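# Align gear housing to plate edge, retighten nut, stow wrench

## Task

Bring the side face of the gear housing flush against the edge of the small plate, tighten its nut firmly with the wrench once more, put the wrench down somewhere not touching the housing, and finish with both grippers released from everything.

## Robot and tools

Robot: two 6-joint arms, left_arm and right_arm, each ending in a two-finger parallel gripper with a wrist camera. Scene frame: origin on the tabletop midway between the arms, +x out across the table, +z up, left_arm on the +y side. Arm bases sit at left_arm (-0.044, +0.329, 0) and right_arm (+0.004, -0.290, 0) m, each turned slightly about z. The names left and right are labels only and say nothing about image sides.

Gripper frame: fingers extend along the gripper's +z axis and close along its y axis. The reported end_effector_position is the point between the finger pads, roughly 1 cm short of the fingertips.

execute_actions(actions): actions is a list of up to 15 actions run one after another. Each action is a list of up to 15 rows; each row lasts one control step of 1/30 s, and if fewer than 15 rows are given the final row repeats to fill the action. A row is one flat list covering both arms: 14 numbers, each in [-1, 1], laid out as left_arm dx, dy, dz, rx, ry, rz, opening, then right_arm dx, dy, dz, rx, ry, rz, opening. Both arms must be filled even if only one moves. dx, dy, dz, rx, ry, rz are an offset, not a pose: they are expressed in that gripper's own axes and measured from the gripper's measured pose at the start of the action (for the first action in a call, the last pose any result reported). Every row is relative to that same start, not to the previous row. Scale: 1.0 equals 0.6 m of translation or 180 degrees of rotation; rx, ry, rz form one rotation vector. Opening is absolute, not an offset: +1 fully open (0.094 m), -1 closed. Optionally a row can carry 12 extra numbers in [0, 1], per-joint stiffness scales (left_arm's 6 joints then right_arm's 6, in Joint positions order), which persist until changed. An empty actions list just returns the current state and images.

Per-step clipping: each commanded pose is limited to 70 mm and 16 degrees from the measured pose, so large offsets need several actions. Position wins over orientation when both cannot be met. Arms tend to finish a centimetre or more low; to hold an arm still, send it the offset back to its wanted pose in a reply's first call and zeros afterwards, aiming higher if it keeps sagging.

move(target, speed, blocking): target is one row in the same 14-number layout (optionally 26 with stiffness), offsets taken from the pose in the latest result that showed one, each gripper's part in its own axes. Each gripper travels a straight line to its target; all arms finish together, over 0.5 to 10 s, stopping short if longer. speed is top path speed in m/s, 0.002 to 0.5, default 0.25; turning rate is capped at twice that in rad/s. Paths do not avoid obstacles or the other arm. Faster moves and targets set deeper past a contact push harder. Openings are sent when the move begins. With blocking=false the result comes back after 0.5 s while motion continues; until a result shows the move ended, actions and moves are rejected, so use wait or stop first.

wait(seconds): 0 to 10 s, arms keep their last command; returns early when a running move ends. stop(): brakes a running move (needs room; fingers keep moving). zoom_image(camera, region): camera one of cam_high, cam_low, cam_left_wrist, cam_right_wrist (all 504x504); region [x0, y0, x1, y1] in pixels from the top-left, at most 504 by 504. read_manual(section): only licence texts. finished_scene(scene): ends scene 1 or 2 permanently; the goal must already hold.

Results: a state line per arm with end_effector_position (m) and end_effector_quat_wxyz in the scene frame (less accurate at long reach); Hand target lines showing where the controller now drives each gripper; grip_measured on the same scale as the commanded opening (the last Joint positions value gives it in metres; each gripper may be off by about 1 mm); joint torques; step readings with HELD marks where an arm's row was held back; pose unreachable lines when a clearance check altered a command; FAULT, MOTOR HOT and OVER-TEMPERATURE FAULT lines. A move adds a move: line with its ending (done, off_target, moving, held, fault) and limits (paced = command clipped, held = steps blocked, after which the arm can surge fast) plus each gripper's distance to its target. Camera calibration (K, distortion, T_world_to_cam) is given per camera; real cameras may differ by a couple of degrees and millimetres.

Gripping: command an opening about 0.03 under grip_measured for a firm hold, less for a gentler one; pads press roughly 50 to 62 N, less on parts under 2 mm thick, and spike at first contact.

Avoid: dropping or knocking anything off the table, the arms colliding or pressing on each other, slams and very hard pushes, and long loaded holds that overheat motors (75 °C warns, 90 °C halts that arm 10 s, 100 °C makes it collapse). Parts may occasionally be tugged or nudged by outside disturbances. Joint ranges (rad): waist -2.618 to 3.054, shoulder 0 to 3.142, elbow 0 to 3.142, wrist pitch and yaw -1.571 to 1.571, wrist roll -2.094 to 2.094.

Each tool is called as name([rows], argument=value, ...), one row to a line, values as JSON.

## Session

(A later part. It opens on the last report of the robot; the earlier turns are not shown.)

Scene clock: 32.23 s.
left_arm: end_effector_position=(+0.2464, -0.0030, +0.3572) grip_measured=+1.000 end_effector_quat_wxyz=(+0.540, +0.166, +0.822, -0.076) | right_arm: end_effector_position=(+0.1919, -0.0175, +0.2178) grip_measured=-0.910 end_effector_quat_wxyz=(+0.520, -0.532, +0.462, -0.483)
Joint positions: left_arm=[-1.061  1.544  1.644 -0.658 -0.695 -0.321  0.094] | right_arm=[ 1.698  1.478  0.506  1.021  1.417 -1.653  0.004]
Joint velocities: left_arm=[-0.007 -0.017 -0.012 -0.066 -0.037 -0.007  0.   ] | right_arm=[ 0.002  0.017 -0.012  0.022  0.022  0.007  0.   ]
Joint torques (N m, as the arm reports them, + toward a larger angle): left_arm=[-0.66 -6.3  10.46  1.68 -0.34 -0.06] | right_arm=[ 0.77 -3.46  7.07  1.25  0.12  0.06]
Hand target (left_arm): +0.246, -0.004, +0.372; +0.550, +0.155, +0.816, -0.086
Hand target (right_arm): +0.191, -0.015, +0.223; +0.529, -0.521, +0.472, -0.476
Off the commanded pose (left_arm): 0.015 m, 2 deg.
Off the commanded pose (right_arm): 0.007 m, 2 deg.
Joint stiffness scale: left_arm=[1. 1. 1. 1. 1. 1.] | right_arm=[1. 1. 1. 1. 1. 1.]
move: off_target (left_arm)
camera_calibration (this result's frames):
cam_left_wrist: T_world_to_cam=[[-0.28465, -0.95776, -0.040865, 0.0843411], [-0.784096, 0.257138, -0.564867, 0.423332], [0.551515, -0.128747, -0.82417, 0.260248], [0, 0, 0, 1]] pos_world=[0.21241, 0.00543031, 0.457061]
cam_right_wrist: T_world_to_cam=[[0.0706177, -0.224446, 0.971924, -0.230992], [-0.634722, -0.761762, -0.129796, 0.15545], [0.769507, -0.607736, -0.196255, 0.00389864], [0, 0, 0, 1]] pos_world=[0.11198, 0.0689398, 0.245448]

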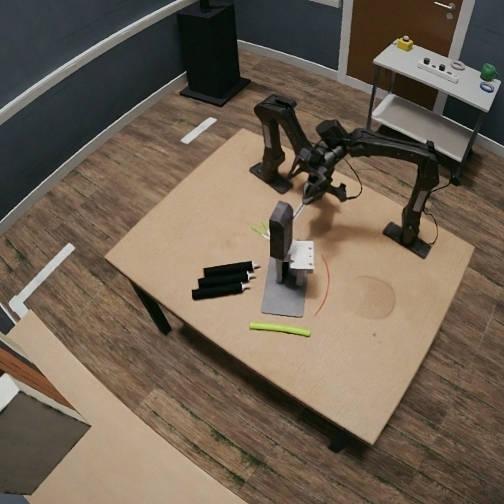

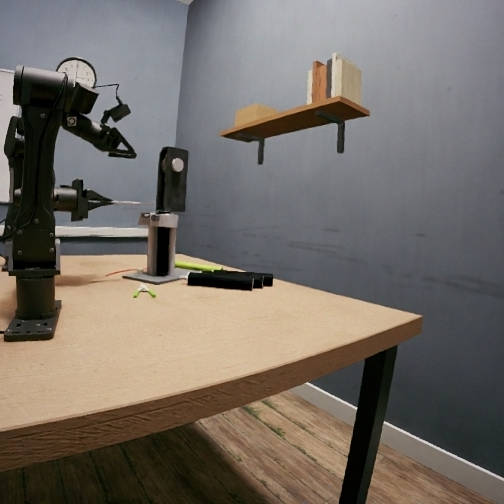

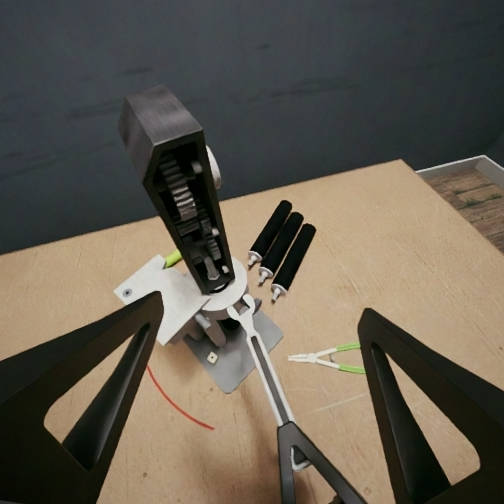

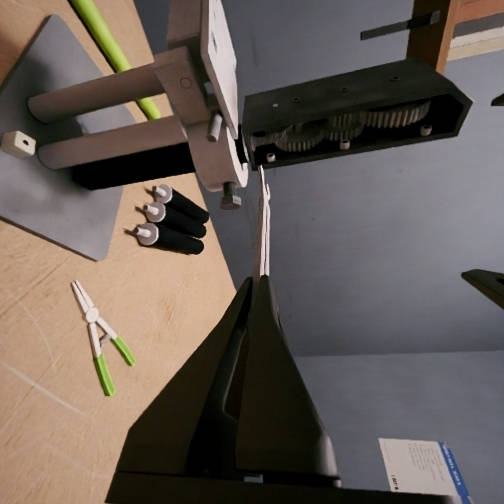

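move(target=[0,0,0,0,0,0,1,-0.022,-0.012,0.045,0,0,0.02,-1], speed=0.04)

zoom_image(camera="cam_left_wrist", region=[170, 240, 280, 350])

zoom_image(camera="cam_low", region=[95, 170, 195, 240])

Scene clock: 33.47 s.
left_arm: end_effector_position=(+0.2462, -0.0032, +0.3569) grip_measured=+1.000 end_effector_quat_wxyz=(+0.539, +0.166, +0.822, -0.077) | right_arm: end_effector_position=(+0.2143, -0.0068, +0.2207) grip_measured=-0.910 end_effector_quat_wxyz=(+0.527, -0.522, +0.473, -0.475)
Joint positions: left_arm=[-1.061  1.544  1.644 -0.659 -0.693 -0.322  0.094] | right_arm=[ 1.616  1.521  0.565  0.991  1.344 -1.602  0.004]
Joint velocities: left_arm=[-0.007 -0.007 -0.002  0.022  0.037  0.007  0.   ] | right_arm=[ 0.012  0.012  0.012 -0.066  0.037  0.066  0.001]
Joint torques (N m, as the arm reports them, + toward a larger angle): left_arm=[ 0.01 -6.44  7.28  1.69 -0.24  0.  ] | right_arm=[-0.66 -4.06  7.57  1.06 -0.12  0.14]
Hand target (left_arm): +0.246, -0.003, +0.357; +0.540, +0.166, +0.822, -0.076
Hand target (right_arm): +0.217, -0.001, +0.225; +0.536, -0.517, +0.477, -0.467
Off the commanded pose (left_arm): 0.000 m, 0 deg.
Off the commanded pose (right_arm): 0.008 m, 2 deg.
Joint stiffness scale: left_arm=[1. 1. 1. 1. 1. 1.] | right_arm=[1. 1. 1. 1. 1. 1.]
move: done
camera_calibration (this result's frames):
cam_left_wrist: T_world_to_cam=[[-0.285969, -0.95739, -0.0403267, 0.0842421], [-0.784685, 0.258122, -0.563598, 0.422728], [0.549992, -0.129528, -0.825065, 0.260772], [0, 0, 0, 1]] pos_world=[0.212376, 0.00531433, 0.456799]
cam_right_wrist: T_world_to_cam=[[0.0720059, -0.259624, 0.963021, -0.231537], [-0.641314, -0.75153, -0.154656, 0.18518], [0.763892, -0.606463, -0.220616, 0.00028141], [0, 0, 0, 1]] pos_world=[0.135216, 0.079226, 0.251677]

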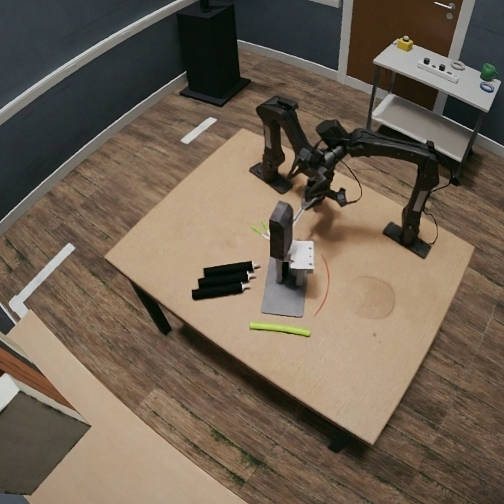

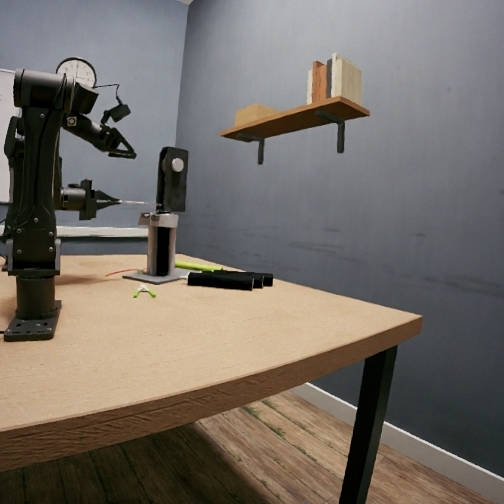

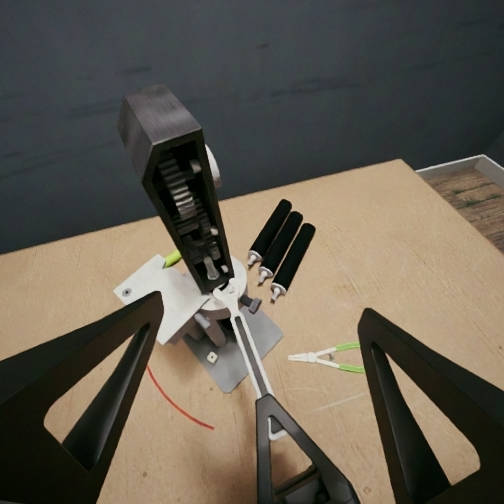

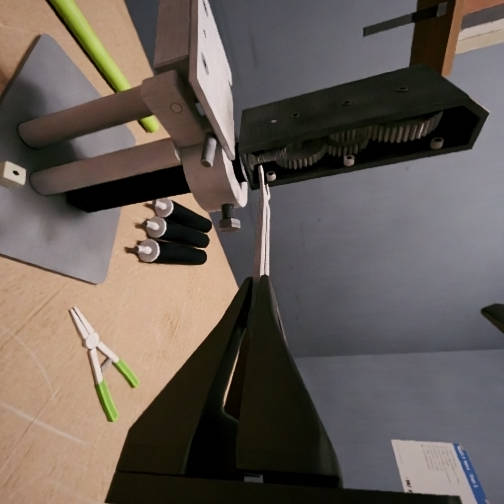

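Region (170, 240, 280, 350) of cam_left_wrist's 504x504 image, scaled by 4.582, with more detail than that image has.

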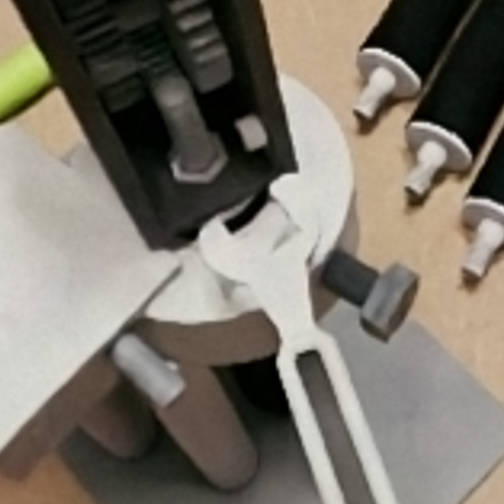

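Region (95, 170, 195, 240) of cam_low's 504x504 image, scaled by 5.040, with more detail than that image has; it fills the top 353 rows of this view, and the rest is white.

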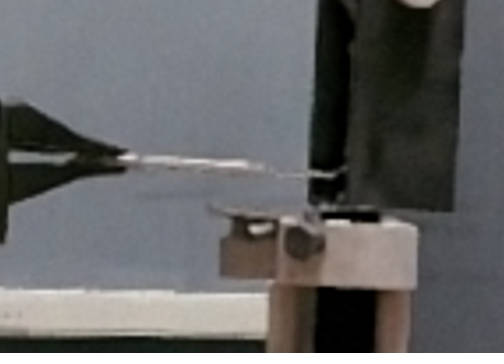

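move(target=[0,0,0,0,0,0,1,-0.022,0.0,0.0,0,0,0.008,-1], speed=0.03)

move(target=[0,0,0,0,0,0,1,-0.015,0.0,0.03,0,0,0.008,-1], speed=0.02)

zoom_image(camera="cam_left_wrist", region=[180, 250, 260, 330])

zoom_image(camera="cam_low", region=[95, 170, 195, 240])

Scene clock: 34.40 s.
left_arm: end_effector_position=(+0.2460, -0.0035, +0.3568) grip_measured=+1.000 end_effector_quat_wxyz=(+0.538, +0.167, +0.822, -0.077) | right_arm: end_effector_position=(+0.2140, +0.0023, +0.2153) grip_measured=-0.910 end_effector_quat_wxyz=(+0.524, -0.527, +0.470, -0.476)
Joint positions: left_arm=[-1.061  1.544  1.644 -0.659 -0.691 -0.322  0.094] | right_arm=[ 1.621  1.562  0.589  0.988  1.343 -1.594  0.004]
Joint velocities: left_arm=[-0.002 -0.002 -0.012  0.007 -0.007 -0.081  0.   ] | right_arm=[ 0.017 -0.007 -0.002 -0.037  0.022  0.007 -0.   ]
Joint torques (N m, as the arm reports them, + toward a larger angle): left_arm=[ 0.01 -6.48  7.17  1.66 -0.2  -0.01] | right_arm=[ 0.69 -4.35  7.48  1.2   0.16  0.19]
Hand target (left_arm): +0.246, -0.003, +0.357; +0.539, +0.166, +0.822, -0.077
Hand target (right_arm): +0.213, +0.006, +0.220; +0.533, -0.516, +0.480, -0.469
Off the commanded pose (left_arm): 0.000 m, 0 deg.
Off the commanded pose (right_arm): 0.007 m, 2 deg.
Joint stiffness scale: left_arm=[1. 1. 1. 1. 1. 1.] | right_arm=[1. 1. 1. 1. 1. 1.]
move: done
camera_calibration (this result's frames):
cam_left_wrist: T_world_to_cam=[[-0.287871, -0.956854, -0.0395042, 0.0840379], [-0.784796, 0.259346, -0.562881, 0.422367], [0.54884, -0.131034, -0.825593, 0.261183], [0, 0, 0, 1]] pos_world=[0.212316, 0.00509674, 0.456694]
cam_right_wrist: T_world_to_cam=[[0.0766982, -0.24643, 0.966121, -0.225666], [-0.637464, -0.757182, -0.142529, 0.187566], [0.766653, -0.604936, -0.215165, 0.00312805], [0, 0, 0, 1]] pos_world=[0.134477, 0.0883028, 0.245427]

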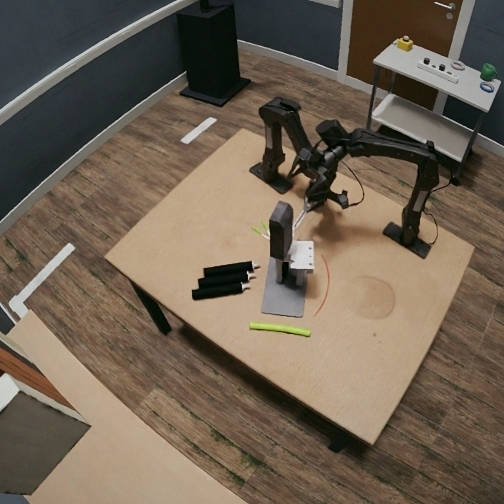

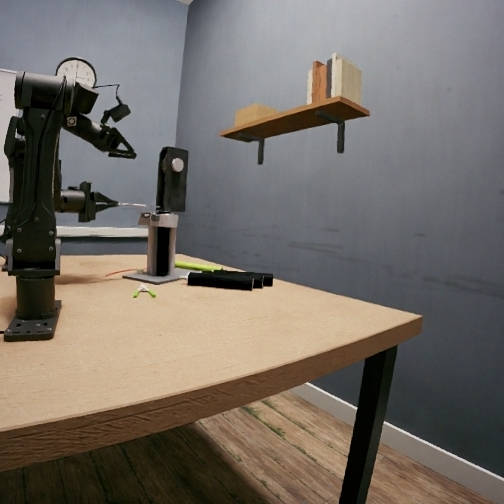

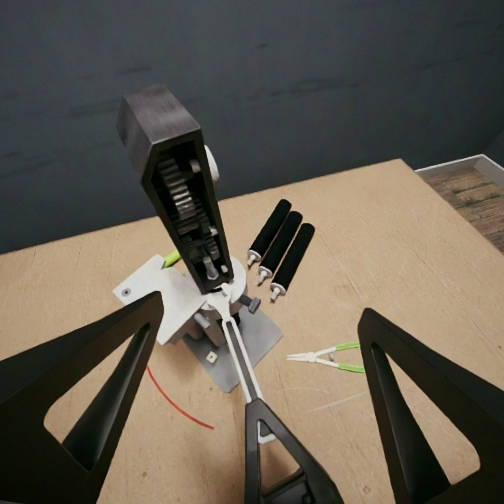

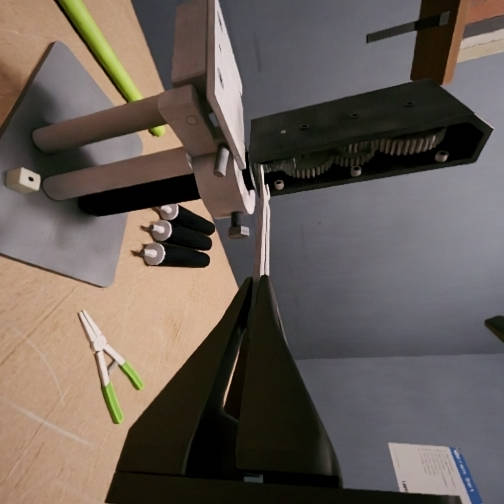

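Scene clock: 35.63 s.
left_arm: end_effector_position=(+0.2459, -0.0038, +0.3567) grip_measured=+1.000 end_effector_quat_wxyz=(+0.538, +0.167, +0.822, -0.078) | right_arm: end_effector_position=(+0.2208, +0.0060, +0.2097) grip_measured=-0.910 end_effector_quat_wxyz=(+0.517, -0.529, +0.470, -0.481)
Joint positions: left_arm=[-1.061  1.544  1.644 -0.659 -0.689 -0.322  0.094] | right_arm=[ 1.6    1.598  0.606  0.988  1.333 -1.59   0.004]
Joint velocities: left_arm=[-0.002  0.002  0.002 -0.037  0.037 -0.051  0.   ] | right_arm=[ 0.007 -0.012 -0.002  0.022 -0.051  0.051  0.   ]
Joint torques (N m, as the arm reports them, + toward a larger angle): left_arm=[-0.15 -6.4   7.22  1.64 -0.17 -0.01] | right_arm=[-3.08 -4.24  8.    1.19 -0.43  0.15]
Hand target (left_arm): +0.246, -0.004, +0.357; +0.538, +0.167, +0.822, -0.077
Hand target (right_arm): +0.230, +0.013, +0.215; +0.530, -0.521, +0.475, -0.470
Off the commanded pose (left_arm): 0.000 m, 0 deg.
Off the commanded pose (right_arm): 0.014 m, 2 deg.
Joint stiffness scale: left_arm=[1. 1. 1. 1. 1. 1.] | right_arm=[1. 1. 1. 1. 1. 1.]
move: off_target (right_arm)
camera_calibration (this result's frames):
cam_left_wrist: T_world_to_cam=[[-0.289454, -0.956404, -0.0388174, 0.0838668], [-0.784886, 0.260366, -0.562284, 0.422067], [0.547878, -0.132288, -0.826033, 0.261526], [0, 0, 0, 1]] pos_world=[0.212266, 0.00491547, 0.456606]
cam_right_wrist: T_world_to_cam=[[0.0769186, -0.233721, 0.969256, -0.220615], [-0.645914, -0.752237, -0.130131, 0.193143], [0.759525, -0.616047, -0.208825, -0.000783759], [0, 0, 0, 1]] pos_world=[0.142318, 0.093244, 0.238803]

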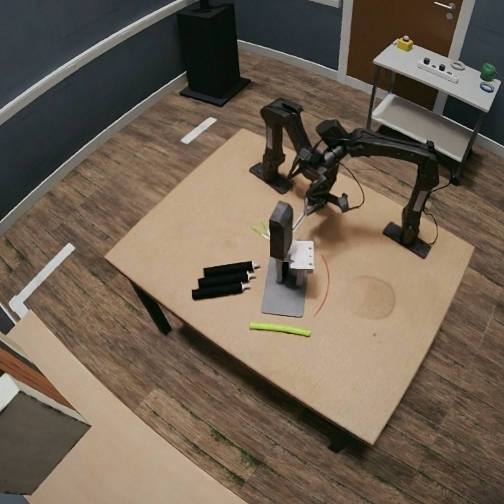

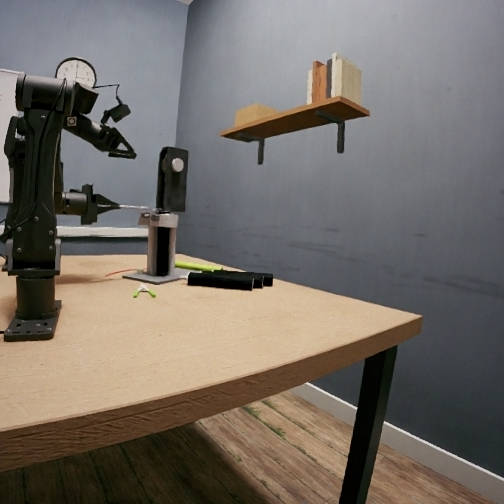

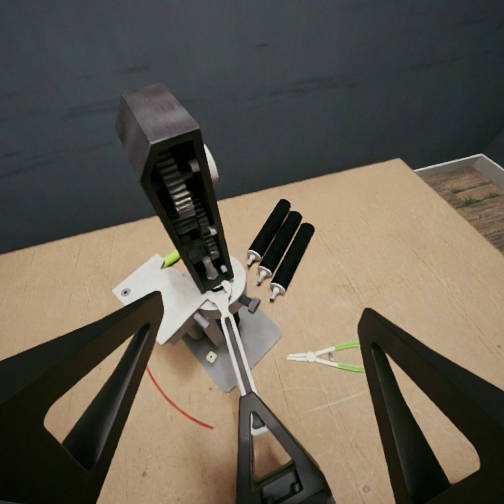

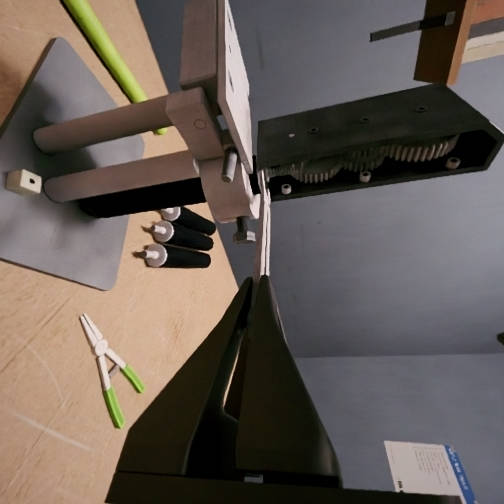

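Region (180, 250, 260, 330) of cam_left_wrist's 504x504 image, scaled by 6.300, with more detail than that image has.

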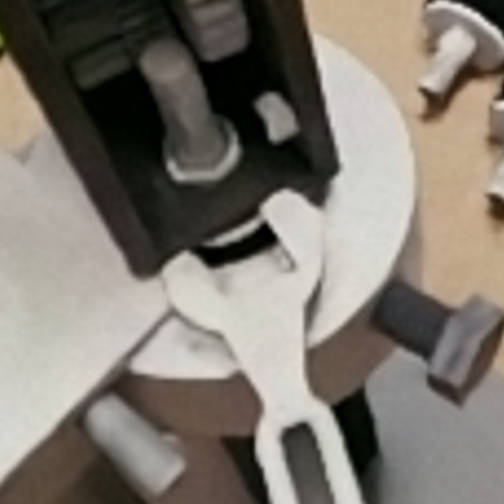

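Region (95, 170, 195, 240) of cam_low's 504x504 image, scaled by 5.040, with more detail than that image has; it fills the top 353 rows of this view, and the rest is white.

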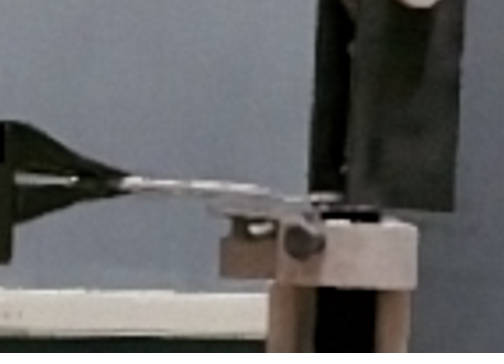

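move(target=[0,0,0,0,0,0,1,-0.004,-0.02,-0.004,0,0,0.03,-1], speed=0.03)

move(target=[0,0,0,0,0,0,1,-0.008,-0.008,0.03,0,0,0.01,-1], speed=0.02)

zoom_image(camera="cam_left_wrist", region=[180, 250, 260, 330])

zoom_image(camera="cam_low", region=[95, 170, 195, 240])

Scene clock: 37.60 s.
left_arm: end_effector_position=(+0.2457, -0.0041, +0.3565) grip_measured=+1.000 end_effector_quat_wxyz=(+0.538, +0.168, +0.823, -0.079) | right_arm: end_effector_position=(+0.2199, +0.0052, +0.2066) grip_measured=-0.910 end_effector_quat_wxyz=(+0.523, -0.523, +0.481, -0.471)
Joint positions: left_arm=[-1.061  1.544  1.644 -0.659 -0.687 -0.322  0.094] | right_arm=[ 1.603  1.592  0.606  0.942  1.337 -1.517  0.004]
Joint velocities: left_arm=[-0.027 -0.017  0.002 -0.081 -0.007 -0.051  0.   ] | right_arm=[-0.017  0.002  0.012 -0.081  0.066  0.007 -0.   ]
Joint torques (N m, as the arm reports them, + toward a larger angle): left_arm=[-0.07 -6.52  7.06  1.66 -0.23  0.01] | right_arm=[ 0.8  -6.6   7.89  1.07  0.13  0.18]
Hand target (left_arm): +0.246, -0.004, +0.357; +0.538, +0.167, +0.822, -0.078
Hand target (right_arm): +0.218, +0.008, +0.221; +0.540, -0.506, +0.494, -0.457
Off the commanded pose (left_arm): 0.000 m, 0 deg.
Off the commanded pose (right_arm): 0.015 m, 3 deg.
Joint stiffness scale: left_arm=[1. 1. 1. 1. 1. 1.] | right_arm=[1. 1. 1. 1. 1. 1.]
move: off_target (right_arm)
camera_calibration (this result's frames):
cam_left_wrist: T_world_to_cam=[[-0.291036, -0.955952, -0.0381293, 0.0836949], [-0.784974, 0.261386, -0.561688, 0.421767], [0.546913, -0.133541, -0.82647, 0.261867], [0, 0, 0, 1]] pos_world=[0.212216, 0.00473424, 0.456518]
cam_right_wrist: T_world_to_cam=[[0.0884388, -0.266247, 0.959839, -0.218199], [-0.648489, -0.746815, -0.147406, 0.195678], [0.756069, -0.609409, -0.238706, 0.00573381], [0, 0, 0, 1]] pos_world=[0.141857, 0.0915348, 0.239649]

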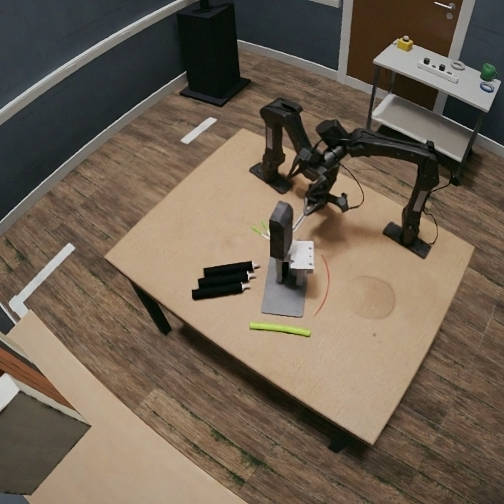

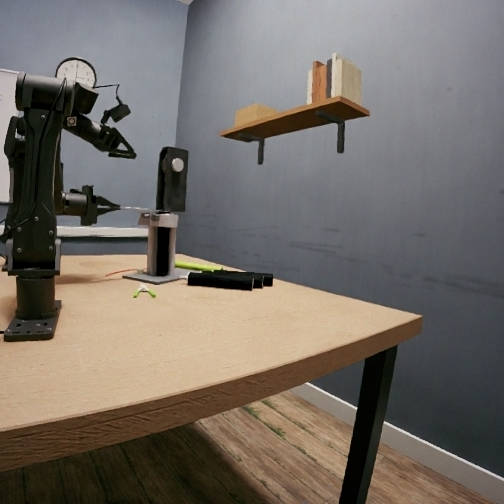

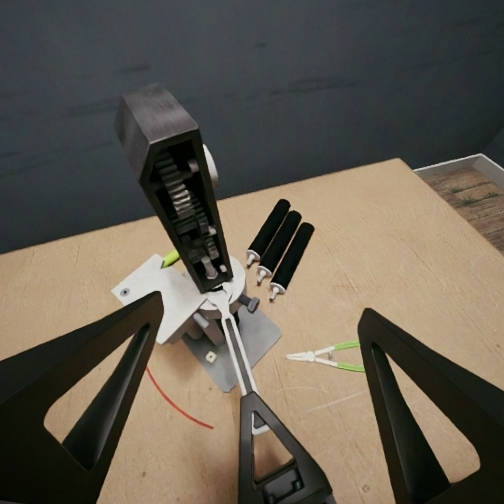

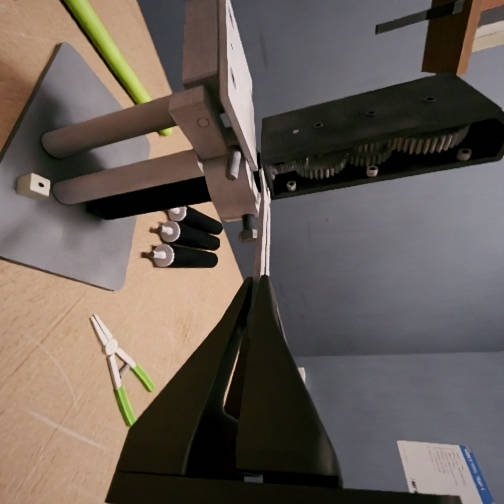

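Scene clock: 38.97 s.
left_arm: end_effector_position=(+0.2456, -0.0044, +0.3564) grip_measured=+1.000 end_effector_quat_wxyz=(+0.537, +0.168, +0.823, -0.079) | right_arm: end_effector_position=(+0.2216, +0.0117, +0.2071) grip_measured=-0.910 end_effector_quat_wxyz=(+0.529, -0.528, +0.476, -0.463)
Joint positions: left_arm=[-1.061  1.544  1.644 -0.659 -0.685 -0.322  0.094] | right_arm=[ 1.597  1.599  0.616  0.941  1.306 -1.516  0.004]
Joint velocities: left_arm=[ 0.002 -0.012 -0.012 -0.095 -0.066 -0.037  0.   ] | right_arm=[-0.012  0.012  0.002 -0.037  0.007  0.022 -0.001]
Joint torques (N m, as the arm reports them, + toward a larger angle): left_arm=[-0.1  -6.54  7.14  1.67 -0.21  0.01] | right_arm=[-4.95 -4.35  7.84  1.13 -0.15  0.13]
Hand target (left_arm): +0.246, -0.004, +0.357; +0.538, +0.168, +0.823, -0.079
Hand target (right_arm): +0.236, +0.011, +0.211; +0.531, -0.515, +0.489, -0.463
Off the commanded pose (left_arm): 0.000 m, 0 deg.
Off the commanded pose (right_arm): 0.016 m, 2 deg.
Joint stiffness scale: left_arm=[1. 1. 1. 1. 1. 1.] | right_arm=[1. 1. 1. 1. 1. 1.]
move: off_target (right_arm)
camera_calibration (this result's frames):
cam_left_wrist: T_world_to_cam=[[-0.292617, -0.955497, -0.0374401, 0.0835222], [-0.78506, 0.262407, -0.561092, 0.421467], [0.545946, -0.134792, -0.826906, 0.262208], [0, 0, 0, 1]] pos_world=[0.212165, 0.00455305, 0.45643]
cam_right_wrist: T_world_to_cam=[[0.0959486, -0.267079, 0.958886, -0.218532], [-0.630254, -0.761927, -0.149155, 0.198224], [0.770438, -0.59003, -0.241434, 0.00569077], [0, 0, 0, 1]] pos_world=[0.141515, 0.0960247, 0.240488]

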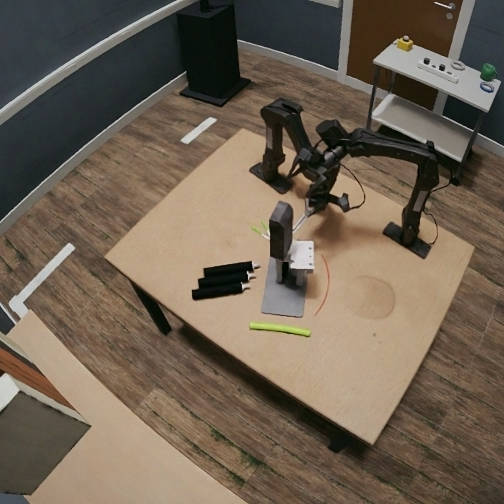

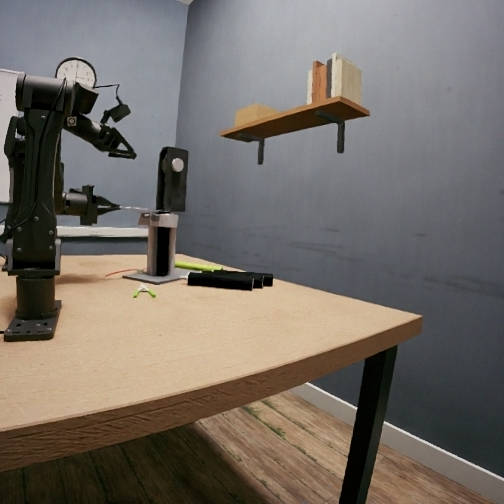

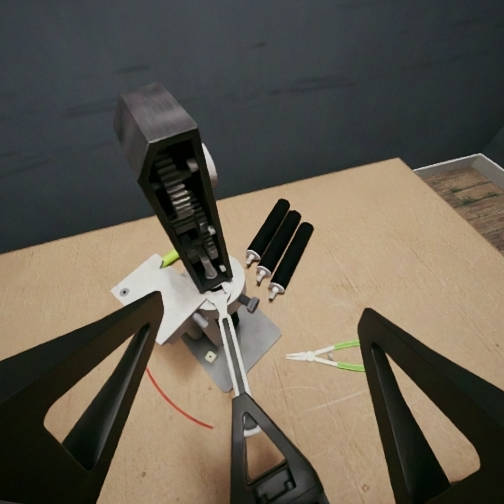

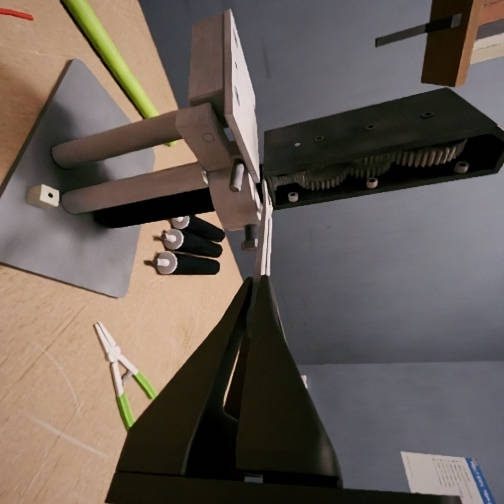

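Region (180, 250, 260, 330) of cam_left_wrist's 504x504 image, scaled by 6.300, with more detail than that image has.

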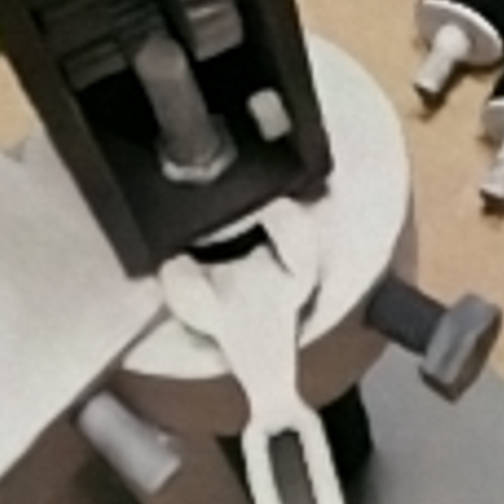

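Region (95, 170, 195, 240) of cam_low's 504x504 image, scaled by 5.040, with more detail than that image has; it fills the top 353 rows of this view, and the rest is white.

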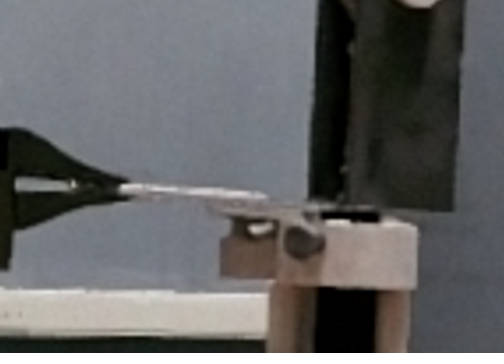

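Upward deadband is ~14 mm. One step at a time.

move(target=[0,0,0,0,0,0,1,-0.003,-0.045,-0.01,0.006,0,0.022,-1], speed=0.03)

zoom_image(camera="cam_left_wrist", region=[180, 250, 260, 330])

Scene clock: 40.57 s.
left_arm: end_effector_position=(+0.2454, -0.0047, +0.3563) grip_measured=+1.000 end_effector_quat_wxyz=(+0.537, +0.169, +0.823, -0.080) | right_arm: end_effector_position=(+0.2176, +0.0126, +0.2203) grip_measured=-0.910 end_effector_quat_wxyz=(+0.539, -0.521, +0.479, -0.456)
Joint positions: left_arm=[-1.061  1.544  1.644 -0.659 -0.683 -0.322  0.094] | right_arm=[ 1.61   1.564  0.631  0.922  1.312 -1.519  0.004]
Joint velocities: left_arm=[ 0.002 -0.002 -0.002 -0.066 -0.022 -0.007  0.   ] | right_arm=[ 0.007  0.007 -0.002  0.037  0.11   0.037 -0.001]
Joint torques (N m, as the arm reports them, + toward a larger angle): left_arm=[ 0.02 -6.5   7.22  1.69 -0.19  0.01] | right_arm=[ 0.77 -6.6   7.62  1.09  0.19  0.05]
Hand target (left_arm): +0.246, -0.004, +0.356; +0.537, +0.168, +0.823, -0.079
Hand target (right_arm): +0.216, +0.013, +0.234; +0.550, -0.507, +0.490, -0.449
Off the commanded pose (left_arm): 0.000 m, 0 deg.
Off the commanded pose (right_arm): 0.014 m, 3 deg.
Joint stiffness scale: left_arm=[1. 1. 1. 1. 1. 1.] | right_arm=[1. 1. 1. 1. 1. 1.]
move: off_target (right_arm)
camera_calibration (this result's frames):
cam_left_wrist: T_world_to_cam=[[-0.294196, -0.955038, -0.0367496, 0.0833488], [-0.785143, 0.263428, -0.560496, 0.421166], [0.544976, -0.136042, -0.827341, 0.262549], [0, 0, 0, 1]] pos_world=[0.212114, 0.00437191, 0.456343]
cam_right_wrist: T_world_to_cam=[[0.0934, -0.292385, 0.951729, -0.228064], [-0.624253, -0.761873, -0.172796, 0.202205], [0.775619, -0.57798, -0.253681, 0.0138816], [0, 0, 0, 1]] pos_world=[0.136762, 0.0953956, 0.255517]

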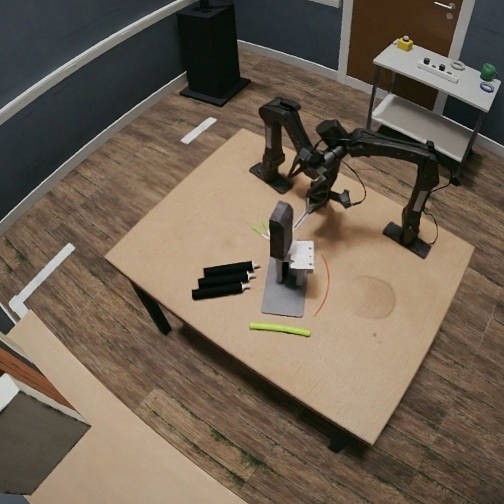

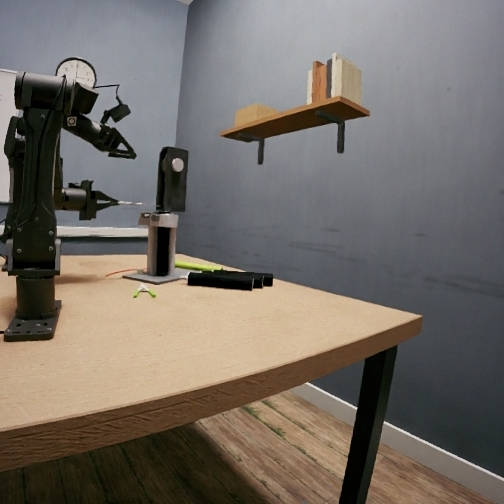

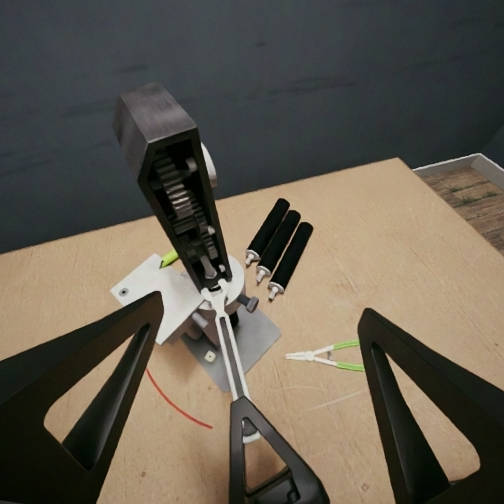

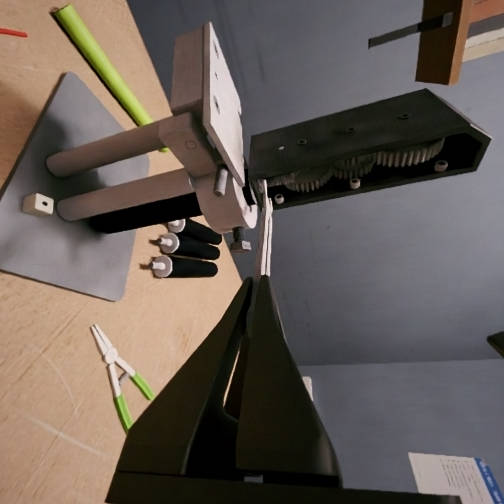

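Region (180, 250, 260, 330) of cam_left_wrist's 504x504 image, scaled by 6.300, with more detail than that image has.

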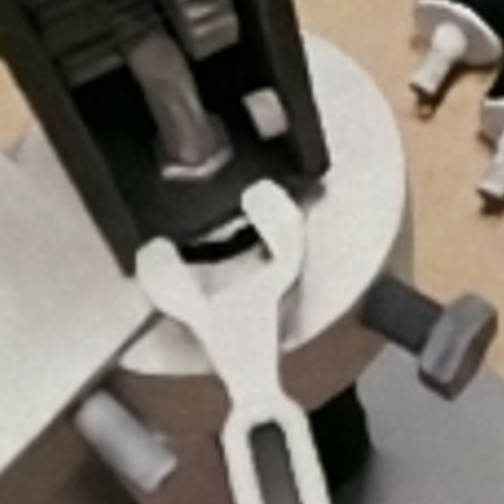

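move(target=[0,0,0,0,0,0,1,0.002,-0.004,0.035,0,0,0.005,-1], speed=0.02)

zoom_image(camera="cam_left_wrist", region=[180, 250, 260, 330])

Scene clock: 42.00 s.
left_arm: end_effector_position=(+0.2452, -0.0050, +0.3562) grip_measured=+1.000 end_effector_quat_wxyz=(+0.536, +0.169, +0.823, -0.081) | right_arm: end_effector_position=(+0.2348, +0.0104, +0.2200) grip_measured=-0.910 end_effector_quat_wxyz=(+0.539, -0.523, +0.478, -0.455)
Joint positions: left_arm=[-1.061  1.544  1.644 -0.659 -0.681 -0.322  0.094] | right_arm=[ 1.548  1.564  0.631  0.921  1.247 -1.521  0.004]
Joint velocities: left_arm=[ 0.007 -0.002  0.007 -0.037 -0.022 -0.022  0.   ] | right_arm=[ 0.012 -0.012 -0.012  0.007 -0.037  0.007  0.   ]
Joint torques (N m, as the arm reports them, + toward a larger angle): left_arm=[-0.01 -6.47  7.18  1.72 -0.19  0.01] | right_arm=[-0.7  -4.25  7.63  1.18 -0.03  0.12]
Hand target (left_arm): +0.245, -0.005, +0.356; +0.537, +0.169, +0.823, -0.080
Hand target (right_arm): +0.238, +0.014, +0.223; +0.543, -0.518, +0.483, -0.452
Off the commanded pose (left_arm): 0.000 m, 0 deg.
Off the commanded pose (right_arm): 0.006 m, 1 deg.
Joint stiffness scale: left_arm=[1. 1. 1. 1. 1. 1.] | right_arm=[1. 1. 1. 1. 1. 1.]
move: done
camera_calibration (this result's frames):
cam_left_wrist: T_world_to_cam=[[-0.296089, -0.954485, -0.0359194, 0.0831395], [-0.785241, 0.264654, -0.559782, 0.420806], [0.543809, -0.13754, -0.827861, 0.262957], [0, 0, 0, 1]] pos_world=[0.212052, 0.00415459, 0.456238]
cam_right_wrist: T_world_to_cam=[[0.0949956, -0.289661, 0.952404, -0.230662], [-0.621739, -0.764446, -0.170482, 0.2102], [0.777443, -0.575951, -0.252712, -0.00150718], [0, 0, 0, 1]] pos_world=[0.153773, 0.0930047, 0.255137]

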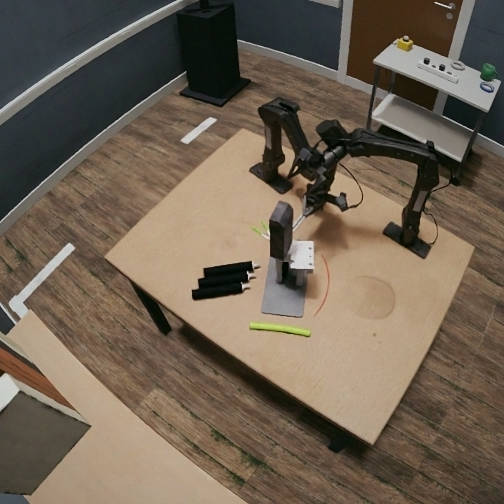

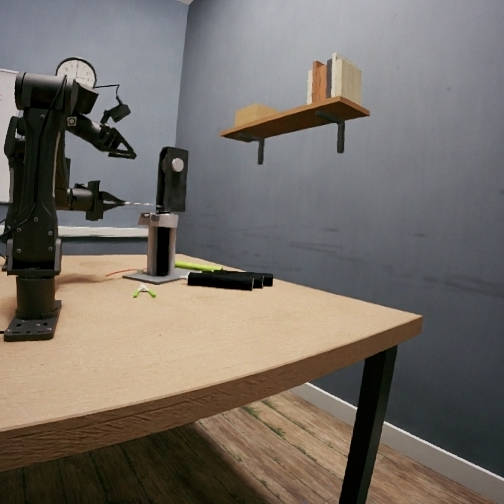

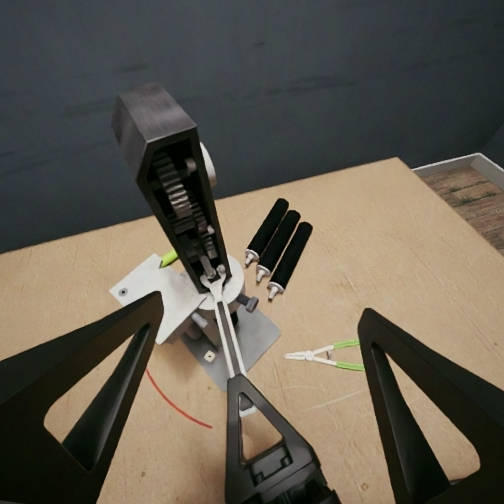

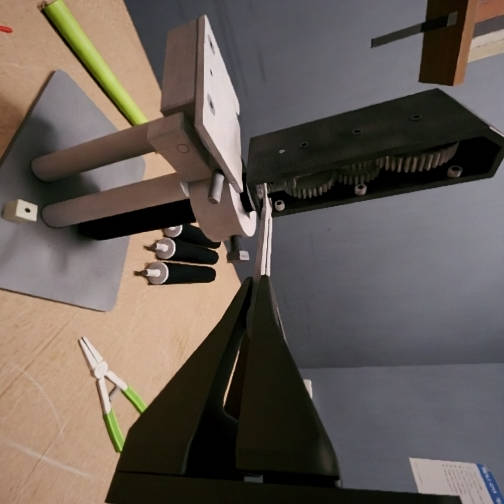

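Region (180, 250, 260, 330) of cam_left_wrist's 504x504 image, scaled by 6.300, with more detail than that image has.

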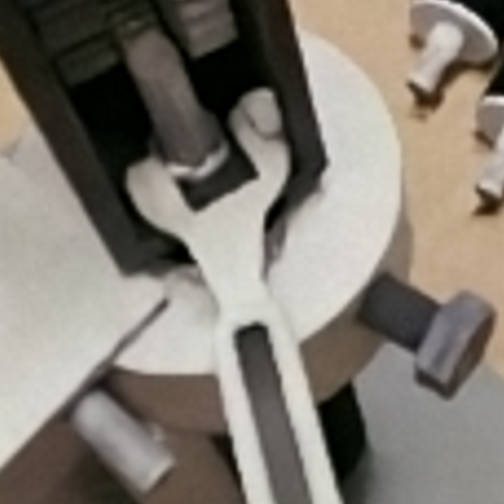

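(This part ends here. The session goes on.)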